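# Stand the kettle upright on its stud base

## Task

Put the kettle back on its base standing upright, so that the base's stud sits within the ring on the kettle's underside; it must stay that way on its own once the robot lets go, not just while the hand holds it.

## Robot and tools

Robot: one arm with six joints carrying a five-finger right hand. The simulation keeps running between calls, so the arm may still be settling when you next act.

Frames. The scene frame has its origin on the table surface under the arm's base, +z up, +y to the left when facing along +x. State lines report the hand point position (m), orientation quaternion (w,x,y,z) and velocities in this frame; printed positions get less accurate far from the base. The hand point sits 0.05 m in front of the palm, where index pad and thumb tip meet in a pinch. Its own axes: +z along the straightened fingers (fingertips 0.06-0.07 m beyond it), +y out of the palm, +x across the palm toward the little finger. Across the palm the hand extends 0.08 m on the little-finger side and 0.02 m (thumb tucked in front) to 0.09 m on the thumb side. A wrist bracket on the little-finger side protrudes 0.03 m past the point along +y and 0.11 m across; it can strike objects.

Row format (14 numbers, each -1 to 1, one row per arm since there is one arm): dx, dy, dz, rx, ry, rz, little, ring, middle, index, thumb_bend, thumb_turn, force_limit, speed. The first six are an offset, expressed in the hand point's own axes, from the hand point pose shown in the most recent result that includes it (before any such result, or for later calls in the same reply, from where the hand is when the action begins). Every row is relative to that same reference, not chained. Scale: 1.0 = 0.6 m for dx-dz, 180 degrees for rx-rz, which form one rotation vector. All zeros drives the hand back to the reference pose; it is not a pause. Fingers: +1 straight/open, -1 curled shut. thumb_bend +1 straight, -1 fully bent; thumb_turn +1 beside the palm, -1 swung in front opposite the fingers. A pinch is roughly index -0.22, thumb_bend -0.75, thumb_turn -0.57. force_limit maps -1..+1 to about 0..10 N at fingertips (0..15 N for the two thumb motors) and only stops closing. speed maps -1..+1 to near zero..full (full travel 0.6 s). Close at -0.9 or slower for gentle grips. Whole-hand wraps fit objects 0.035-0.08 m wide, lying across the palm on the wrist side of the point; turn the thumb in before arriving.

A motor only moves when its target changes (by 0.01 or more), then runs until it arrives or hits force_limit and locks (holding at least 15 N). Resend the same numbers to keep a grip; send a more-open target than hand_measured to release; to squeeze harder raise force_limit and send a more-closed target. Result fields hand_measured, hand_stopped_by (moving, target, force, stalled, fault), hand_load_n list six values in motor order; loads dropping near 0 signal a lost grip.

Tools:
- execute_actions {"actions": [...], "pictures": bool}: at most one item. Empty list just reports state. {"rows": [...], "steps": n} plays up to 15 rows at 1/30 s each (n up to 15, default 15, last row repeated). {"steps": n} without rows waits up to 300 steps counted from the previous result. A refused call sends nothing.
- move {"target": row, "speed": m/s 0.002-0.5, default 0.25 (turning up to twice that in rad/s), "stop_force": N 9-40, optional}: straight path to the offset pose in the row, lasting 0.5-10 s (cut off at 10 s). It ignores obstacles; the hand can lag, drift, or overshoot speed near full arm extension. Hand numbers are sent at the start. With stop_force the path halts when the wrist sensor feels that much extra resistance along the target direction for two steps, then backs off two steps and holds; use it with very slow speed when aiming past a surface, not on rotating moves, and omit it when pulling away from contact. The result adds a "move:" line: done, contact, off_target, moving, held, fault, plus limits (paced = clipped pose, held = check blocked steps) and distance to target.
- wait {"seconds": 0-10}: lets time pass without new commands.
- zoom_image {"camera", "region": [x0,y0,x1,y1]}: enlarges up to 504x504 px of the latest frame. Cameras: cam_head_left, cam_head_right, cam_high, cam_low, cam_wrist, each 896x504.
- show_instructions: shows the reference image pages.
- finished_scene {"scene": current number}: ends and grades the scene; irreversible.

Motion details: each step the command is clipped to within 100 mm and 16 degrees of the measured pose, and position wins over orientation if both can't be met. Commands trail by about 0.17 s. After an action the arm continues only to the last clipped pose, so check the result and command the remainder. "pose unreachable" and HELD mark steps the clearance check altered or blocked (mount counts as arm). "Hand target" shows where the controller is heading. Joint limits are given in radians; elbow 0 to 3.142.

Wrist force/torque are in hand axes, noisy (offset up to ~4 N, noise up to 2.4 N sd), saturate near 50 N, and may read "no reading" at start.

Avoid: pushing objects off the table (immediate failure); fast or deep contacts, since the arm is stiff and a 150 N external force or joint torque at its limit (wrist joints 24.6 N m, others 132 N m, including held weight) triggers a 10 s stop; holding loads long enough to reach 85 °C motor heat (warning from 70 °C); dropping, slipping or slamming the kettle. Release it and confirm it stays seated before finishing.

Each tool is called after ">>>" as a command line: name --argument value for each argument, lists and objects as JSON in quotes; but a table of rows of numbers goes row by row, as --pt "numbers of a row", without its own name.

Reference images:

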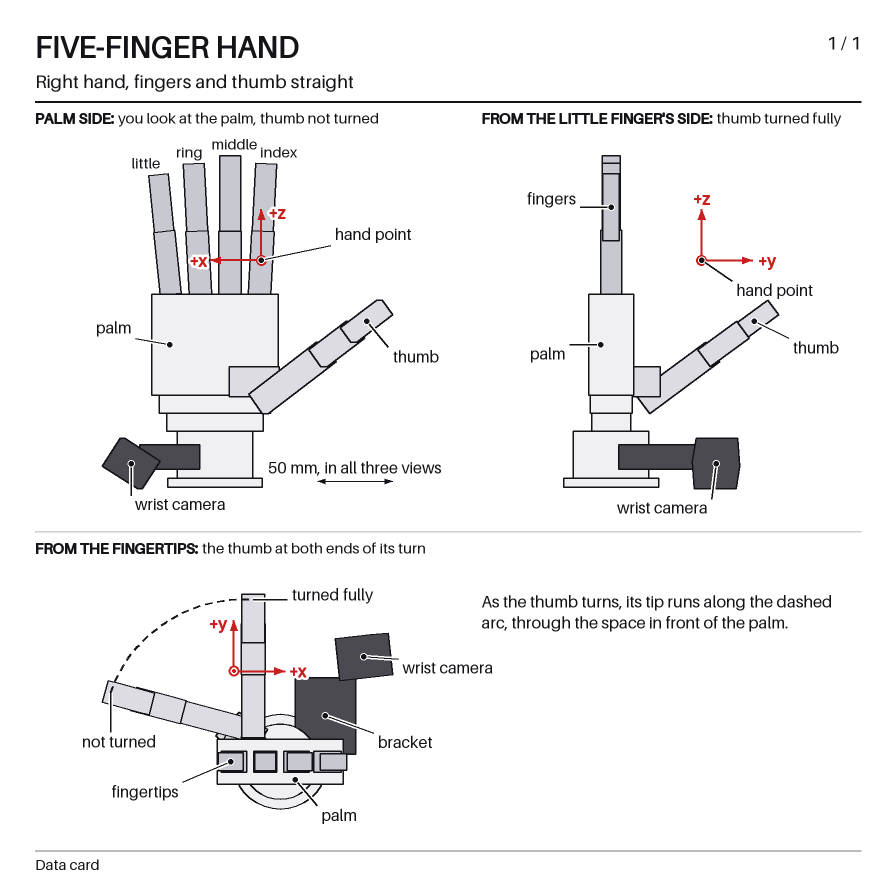

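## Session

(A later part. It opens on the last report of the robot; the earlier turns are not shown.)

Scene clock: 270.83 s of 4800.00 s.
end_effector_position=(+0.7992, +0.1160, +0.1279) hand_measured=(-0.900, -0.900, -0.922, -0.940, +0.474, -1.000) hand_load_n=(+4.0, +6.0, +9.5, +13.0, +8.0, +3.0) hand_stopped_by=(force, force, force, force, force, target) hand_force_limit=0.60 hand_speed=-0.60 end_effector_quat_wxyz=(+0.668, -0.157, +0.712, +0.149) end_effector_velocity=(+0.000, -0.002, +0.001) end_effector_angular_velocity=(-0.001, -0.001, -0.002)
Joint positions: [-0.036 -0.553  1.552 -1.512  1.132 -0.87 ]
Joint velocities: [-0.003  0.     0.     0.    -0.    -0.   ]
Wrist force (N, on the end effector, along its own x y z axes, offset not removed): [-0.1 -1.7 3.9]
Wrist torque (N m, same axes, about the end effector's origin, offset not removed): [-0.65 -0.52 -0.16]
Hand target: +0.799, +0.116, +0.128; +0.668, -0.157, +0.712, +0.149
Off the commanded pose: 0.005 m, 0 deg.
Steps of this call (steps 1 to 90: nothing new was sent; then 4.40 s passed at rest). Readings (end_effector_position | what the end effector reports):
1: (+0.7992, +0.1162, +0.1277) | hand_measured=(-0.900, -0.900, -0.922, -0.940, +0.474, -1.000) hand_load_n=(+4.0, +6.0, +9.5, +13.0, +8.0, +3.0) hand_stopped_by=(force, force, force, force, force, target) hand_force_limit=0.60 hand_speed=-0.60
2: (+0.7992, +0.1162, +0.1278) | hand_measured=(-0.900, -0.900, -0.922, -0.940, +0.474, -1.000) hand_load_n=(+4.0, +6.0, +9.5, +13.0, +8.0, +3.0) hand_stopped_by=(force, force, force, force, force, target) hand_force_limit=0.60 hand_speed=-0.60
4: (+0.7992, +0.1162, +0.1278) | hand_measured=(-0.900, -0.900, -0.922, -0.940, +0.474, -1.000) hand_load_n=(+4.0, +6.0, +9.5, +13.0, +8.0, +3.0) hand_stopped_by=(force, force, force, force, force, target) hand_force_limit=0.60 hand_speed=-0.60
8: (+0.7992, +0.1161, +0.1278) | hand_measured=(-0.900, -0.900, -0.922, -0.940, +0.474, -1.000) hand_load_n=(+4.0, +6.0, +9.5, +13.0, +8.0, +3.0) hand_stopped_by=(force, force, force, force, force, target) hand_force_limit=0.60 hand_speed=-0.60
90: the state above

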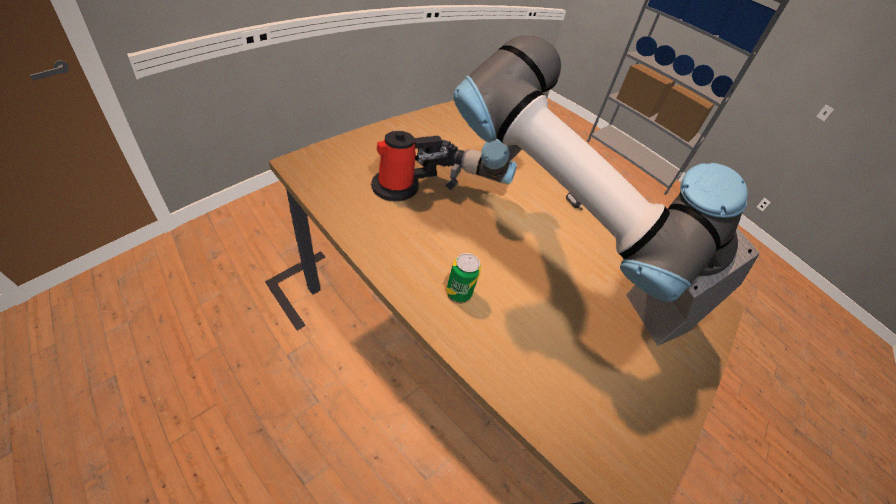

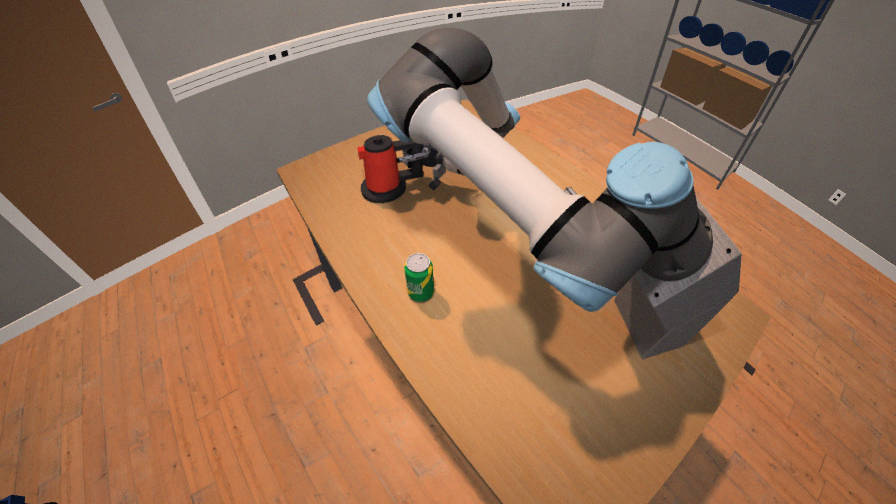

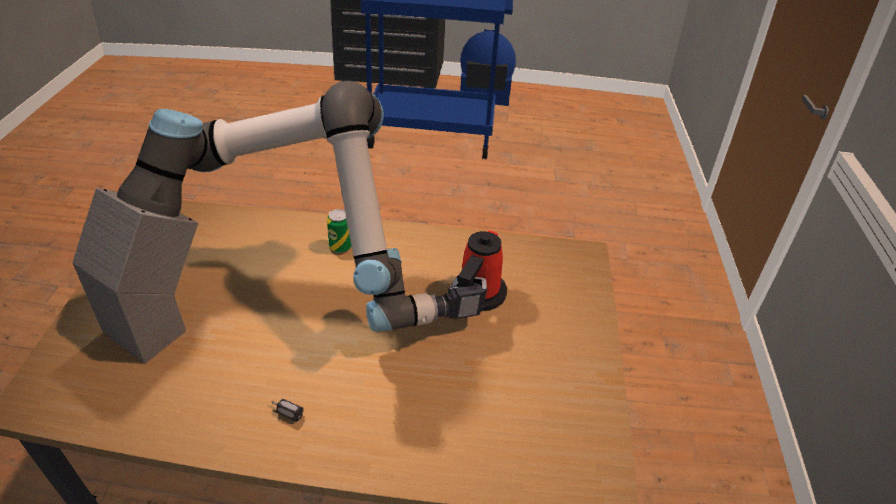

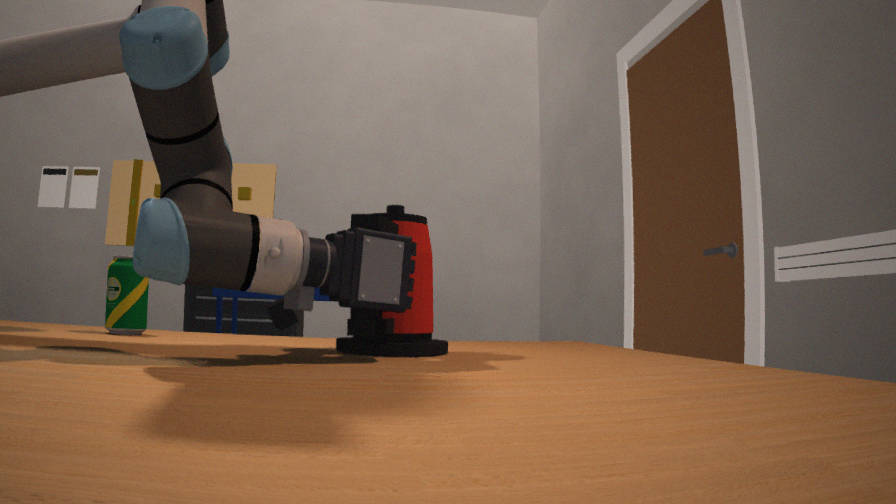

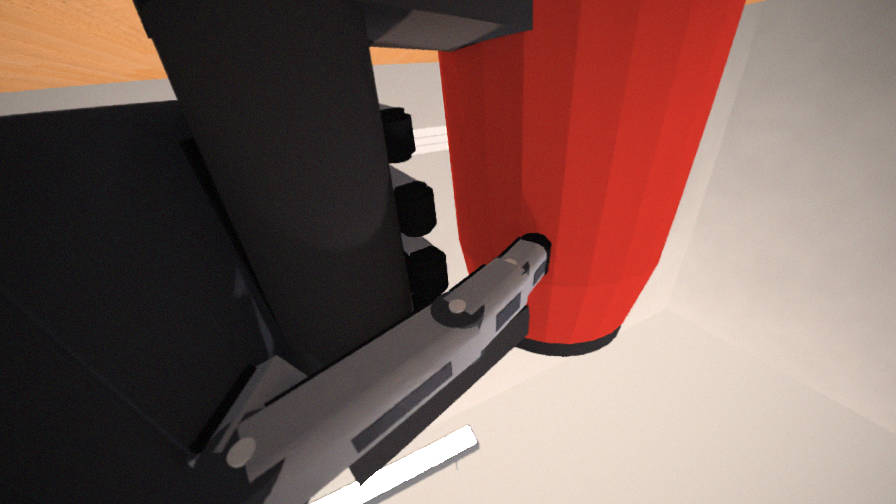

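>>> move --target '[0,0,0,0,0,0,-0.35,-0.35,-0.35,-0.35,1,-1,0.6,-0.3]' --speed 0.05

>>> move --target '[0,-0.022,-0.013,0,0,0,-0.15,-0.15,-0.15,-0.15,1,-1,0.6,-0.3]' --speed 0.04

>>> move --target '[0,0,0,0,0,0,1,1,1,1,1,-1,0.6,0.0]' --speed 0.04

Scene clock: 275.17 s of 4800.00 s.
end_effector_position=(+0.7992, +0.1160, +0.1279) hand_measured=(-0.350, -0.350, -0.350, -0.350, +1.000, -1.000) hand_load_n=(+0.0, +0.0, +0.0, +0.0, +0.0, +0.0) hand_stopped_by=(target, target, target, target, target, target) hand_force_limit=0.60 hand_speed=-0.30 end_effector_quat_wxyz=(+0.668, -0.157, +0.712, +0.149) end_effector_velocity=(+0.000, -0.001, +0.001) end_effector_angular_velocity=(-0.000, -0.001, -0.001)
Joint positions: [-0.036 -0.553  1.552 -1.512  1.132 -0.87 ]
Joint velocities: [-0.001  0.    -0.    -0.     0.001 -0.   ]
Wrist force (N, on the end effector, along its own x y z axes, offset not removed): [1.5 -2.1 1.9]
Wrist torque (N m, same axes, about the end effector's origin, offset not removed): [-0.46 -0.36 -0.09]
Hand target: +0.799, +0.116, +0.128; +0.668, -0.157, +0.712, +0.149
Off the commanded pose: 0.000 m, 0 deg.
After step 90, 0.33 s passed at rest.
move: done

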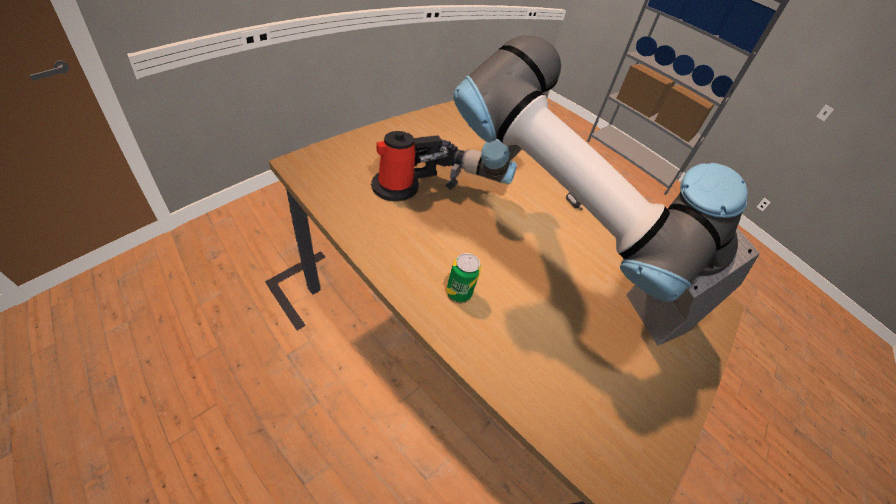

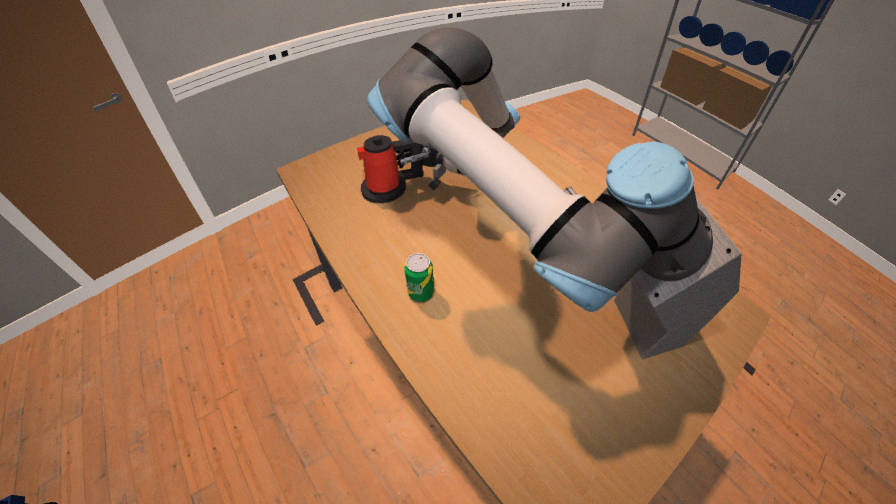

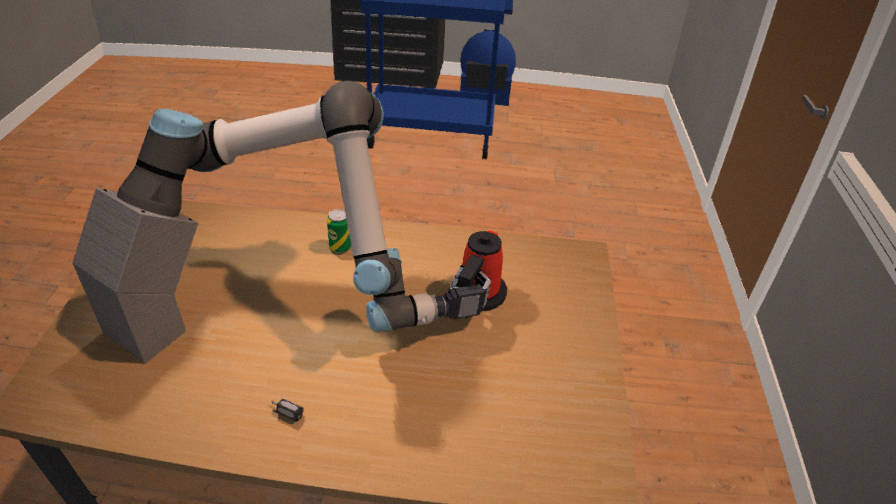

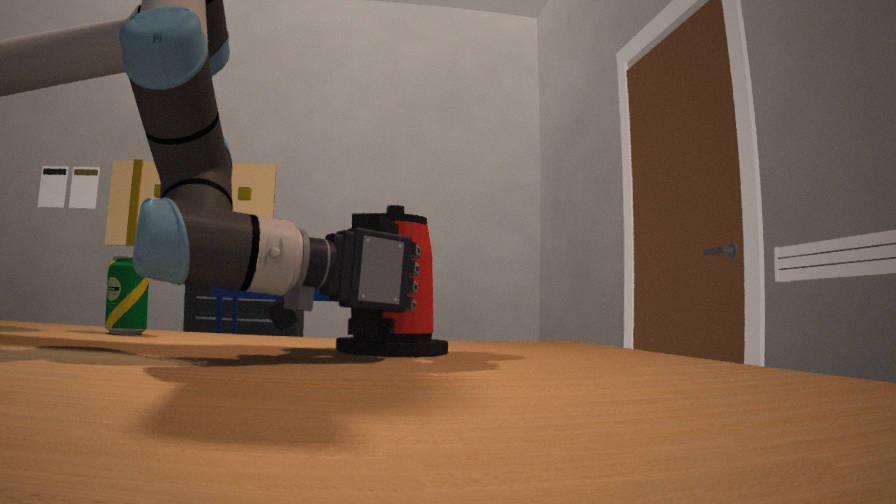

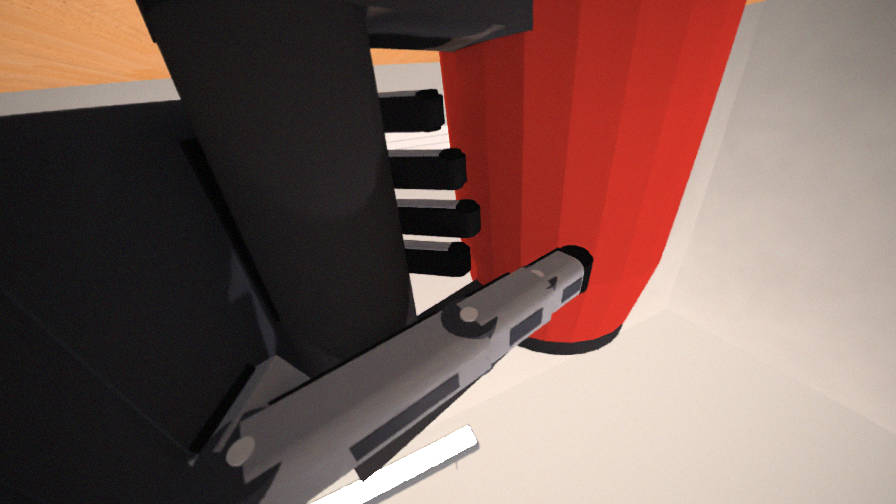

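Scene clock: 275.97 s of 4800.00 s.
end_effector_position=(+0.7977, +0.1009, +0.1283) hand_measured=(-0.150, -0.150, -0.150, -0.150, +1.000, -1.000) hand_load_n=(+0.0, +0.0, +0.0, +0.0, +0.0, +0.0) hand_stopped_by=(target, target, target, target, target, target) hand_force_limit=0.60 hand_speed=-0.30 end_effector_quat_wxyz=(+0.668, -0.157, +0.712, +0.149) end_effector_velocity=(-0.000, -0.002, +0.000) end_effector_angular_velocity=(+0.000, -0.000, -0.001)
Joint positions: [-0.056 -0.536  1.55  -1.531  1.115 -0.859]
Joint velocities: [-0.002  0.001  0.    -0.002 -0.001  0.001]
Wrist force (N, on the end effector, along its own x y z axes, offset not removed): [0.9 0.4 2.7]
Wrist torque (N m, same axes, about the end effector's origin, offset not removed): [-0.23 -0.30 -0.05]
Hand target: +0.798, +0.101, +0.128; +0.668, -0.157, +0.712, +0.149
Off the commanded pose: 0.000 m, 0 deg.
move: done

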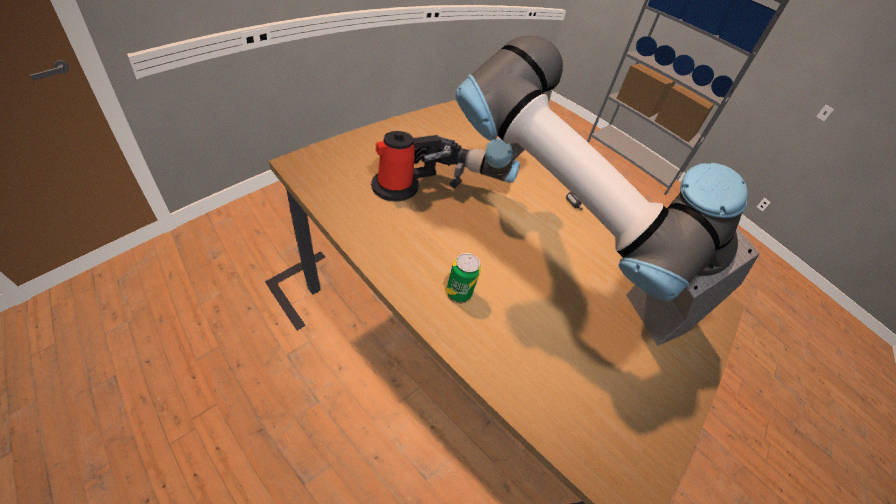

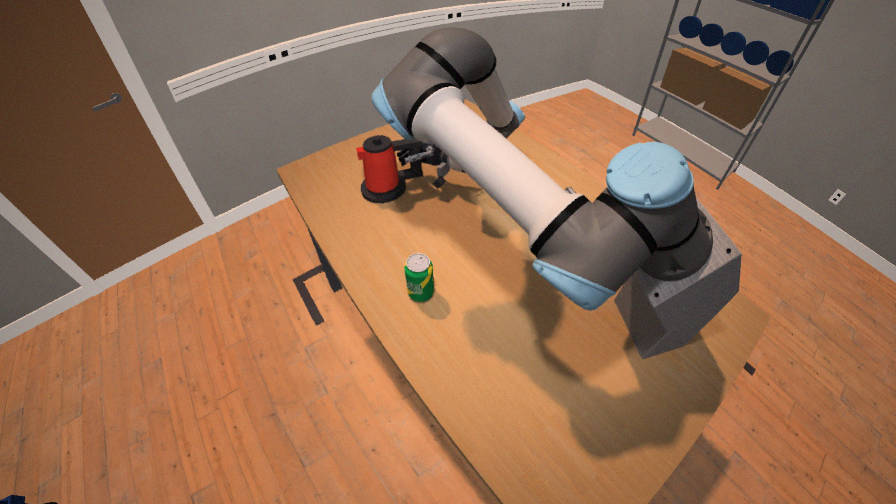

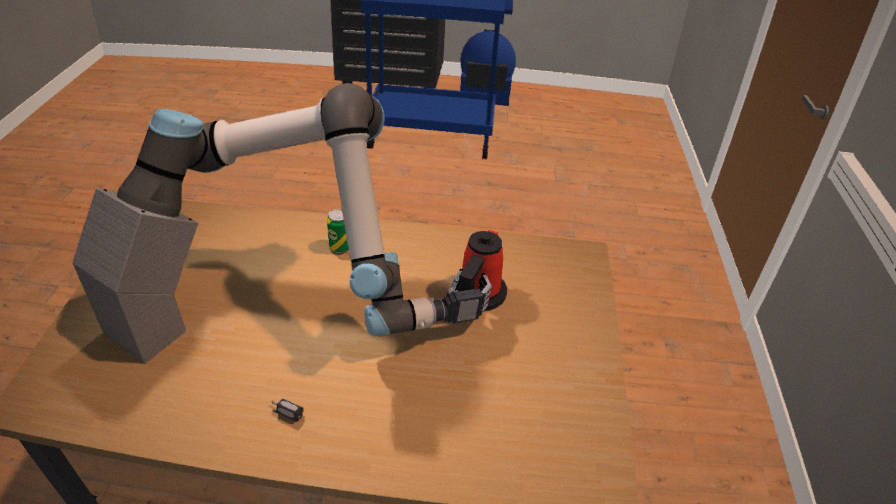

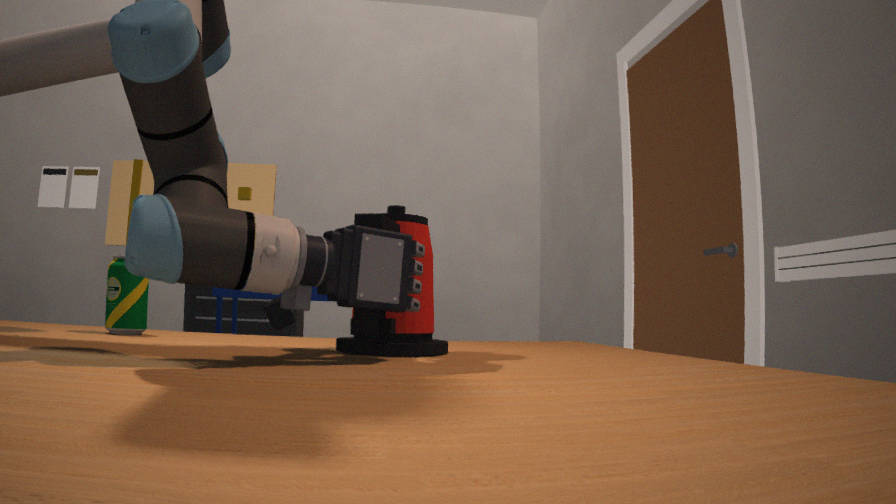

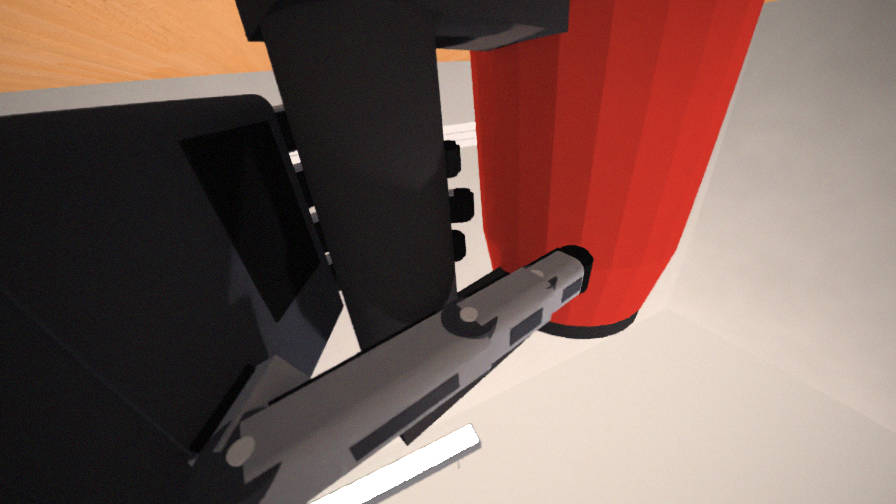

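Scene clock: 276.93 s of 4800.00 s.
end_effector_position=(+0.7977, +0.1008, +0.1284) hand_measured=(+1.000, +1.000, +1.000, +1.000, +1.000, -1.000) hand_load_n=(+0.0, +0.0, +0.0, +0.0, +0.0, +0.0) hand_stopped_by=(target, target, target, target, target, target) hand_force_limit=0.60 hand_speed=0.00 end_effector_quat_wxyz=(+0.668, -0.157, +0.712, +0.149) end_effector_velocity=(+0.000, -0.000, +0.000) end_effector_angular_velocity=(-0.000, -0.000, -0.000)
Joint positions: [-0.056 -0.536  1.55  -1.531  1.115 -0.859]
Joint velocities: [-0.001 -0.    -0.     0.    -0.    -0.   ]
Wrist force (N, on the end effector, along its own x y z axes, offset not removed): [1.7 -1.2 1.9]
Wrist torque (N m, same axes, about the end effector's origin, offset not removed): [-0.41 -0.27 -0.02]
Hand target: +0.798, +0.101, +0.128; +0.668, -0.157, +0.712, +0.149
Off the commanded pose: 0.000 m, 0 deg.
move: done

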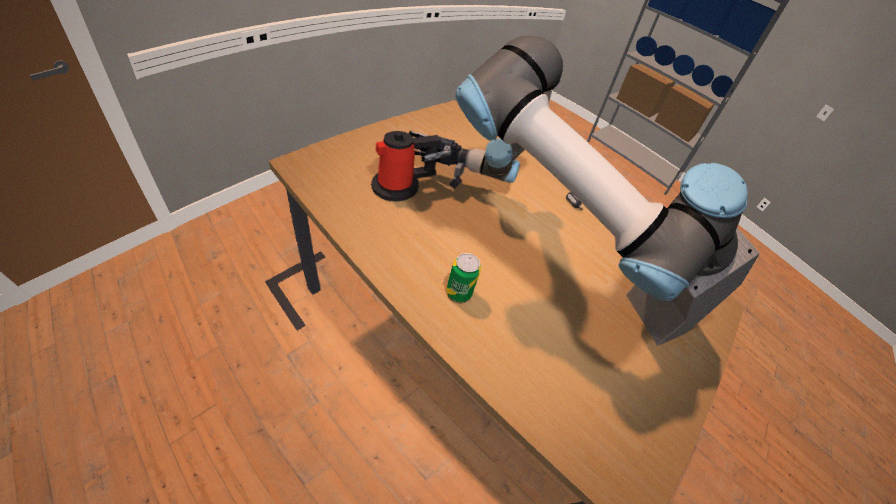

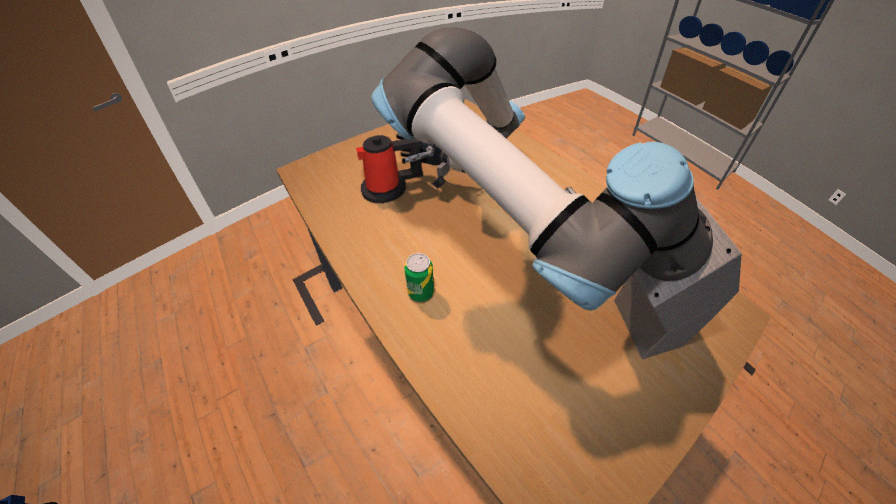

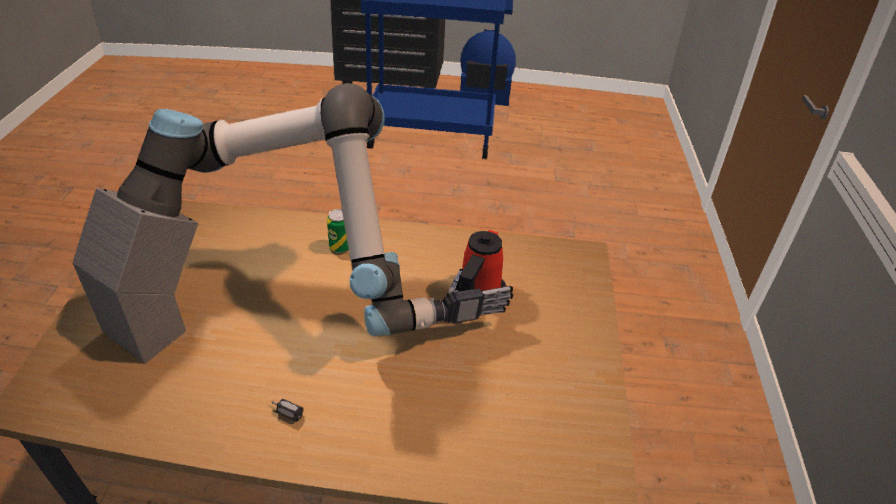

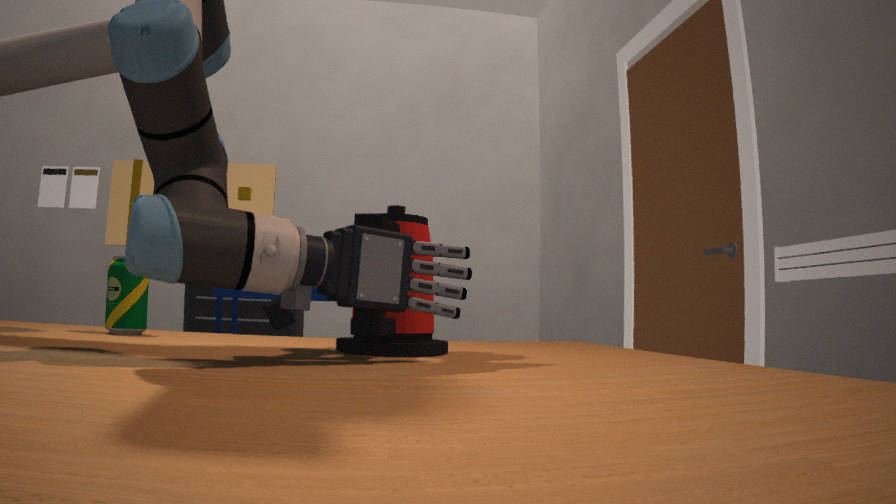

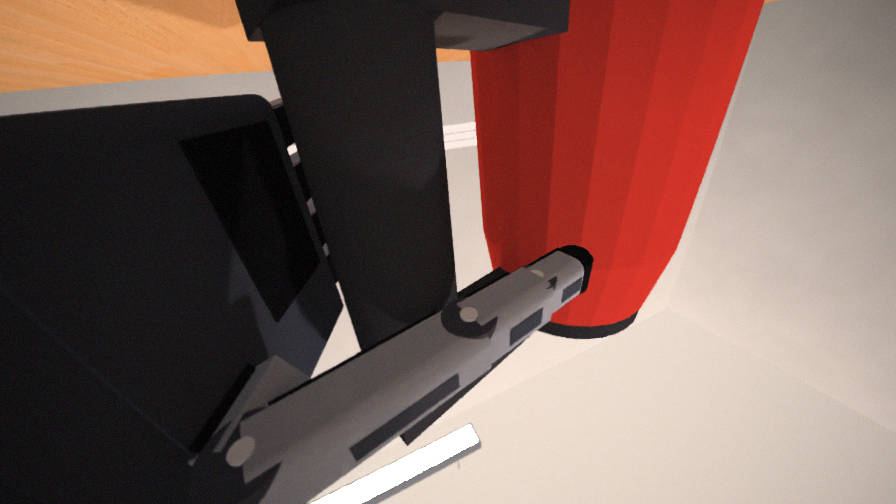

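>>> move --target '[0,-0.05,-0.2,0,0,0,1,1,1,1,1,-1,0.6,0.0]' --speed 0.15

>>> zoom_image --camera "cam_low" --region '[300, 190, 500, 370]'

Scene clock: 282.63 s of 4800.00 s.
end_effector_position=(+0.7018, +0.0232, +0.1357) hand_measured=(+1.000, +1.000, +1.000, +1.000, +1.000, -1.000) hand_load_n=(+0.0, +0.0, +0.0, +0.0, +0.0, +0.0) hand_stopped_by=(target, target, target, target, target, target) hand_force_limit=0.60 hand_speed=0.00 end_effector_quat_wxyz=(+0.668, -0.157, +0.712, +0.149) end_effector_velocity=(-0.001, -0.001, +0.001) end_effector_angular_velocity=(-0.000, -0.001, -0.001)
Joint positions: [-0.191 -0.478  1.781 -1.86   0.999 -0.78 ]
Joint velocities: [-0.003  0.001  0.003 -0.004 -0.001  0.001]
Wrist force (N, on the end effector, along its own x y z axes, offset not removed): [1.7 -0.8 2.3]
Wrist torque (N m, same axes, about the end effector's origin, offset not removed): [-0.29 -0.43 0.14]
Hand target: +0.702, +0.023, +0.136; +0.668, -0.157, +0.712, +0.149
Off the commanded pose: 0.000 m, 0 deg.
After step 90, 1.37 s passed at rest.
move: done

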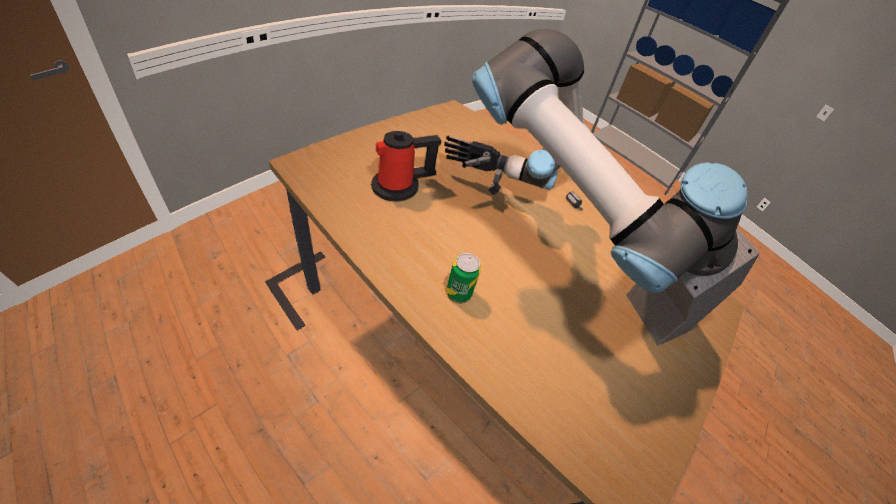

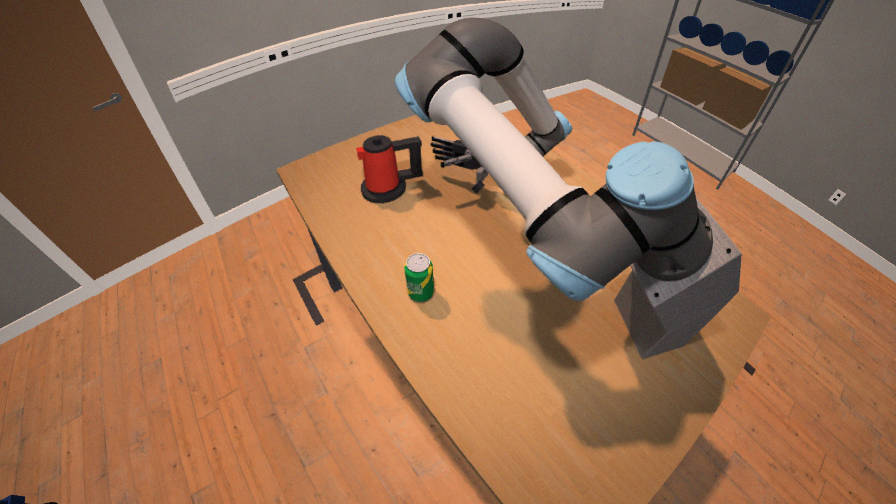

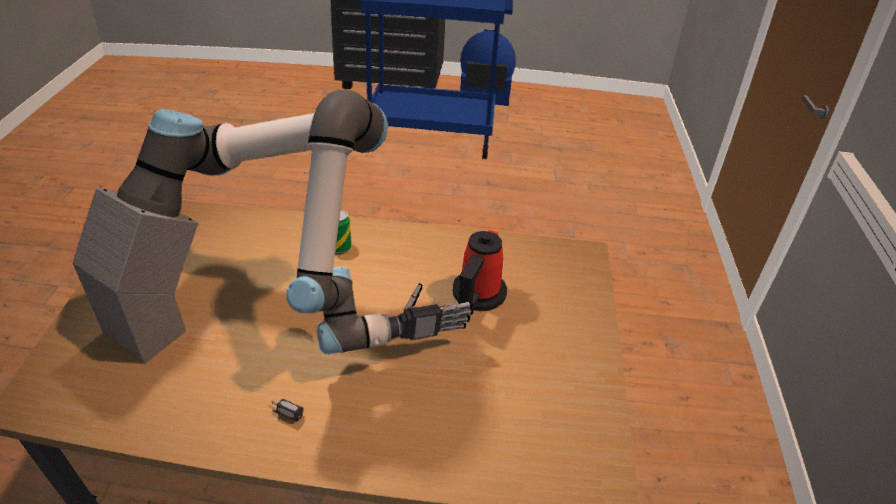

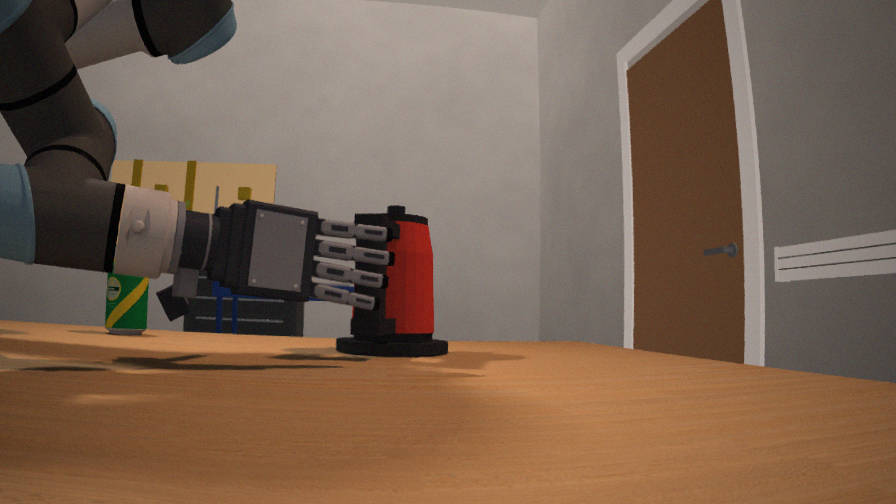

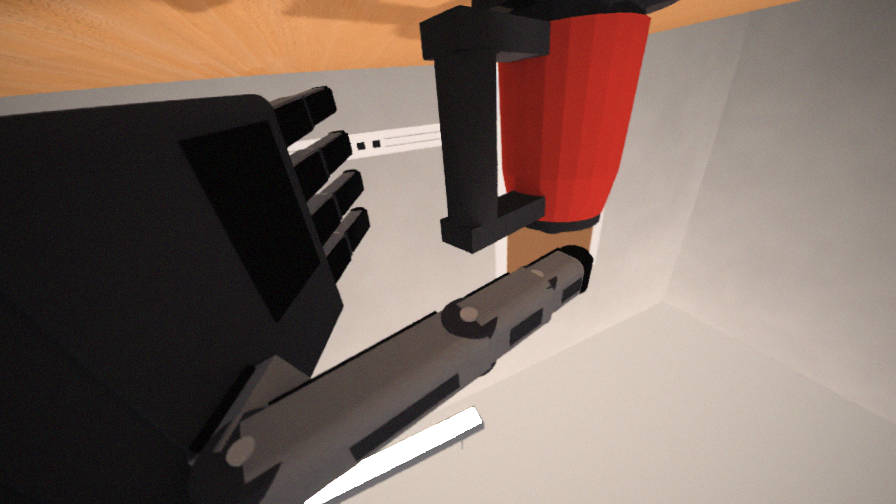

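Region (300, 190, 500, 370) of cam_low's 896x504 image, scaled by 2.520, with more detail than that image has; it fills the top 454 rows of this view, and the rest is white.

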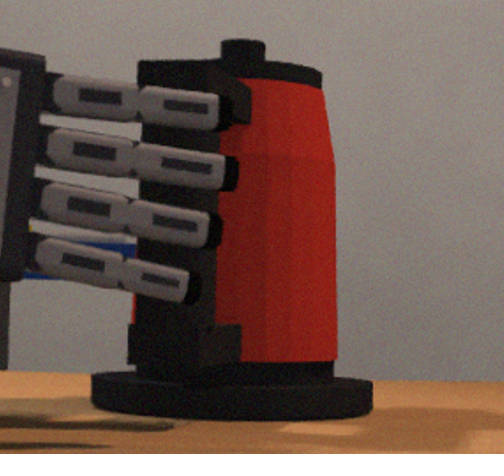

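>>> finished_scene --scene 1

The scene is finished: the task was done.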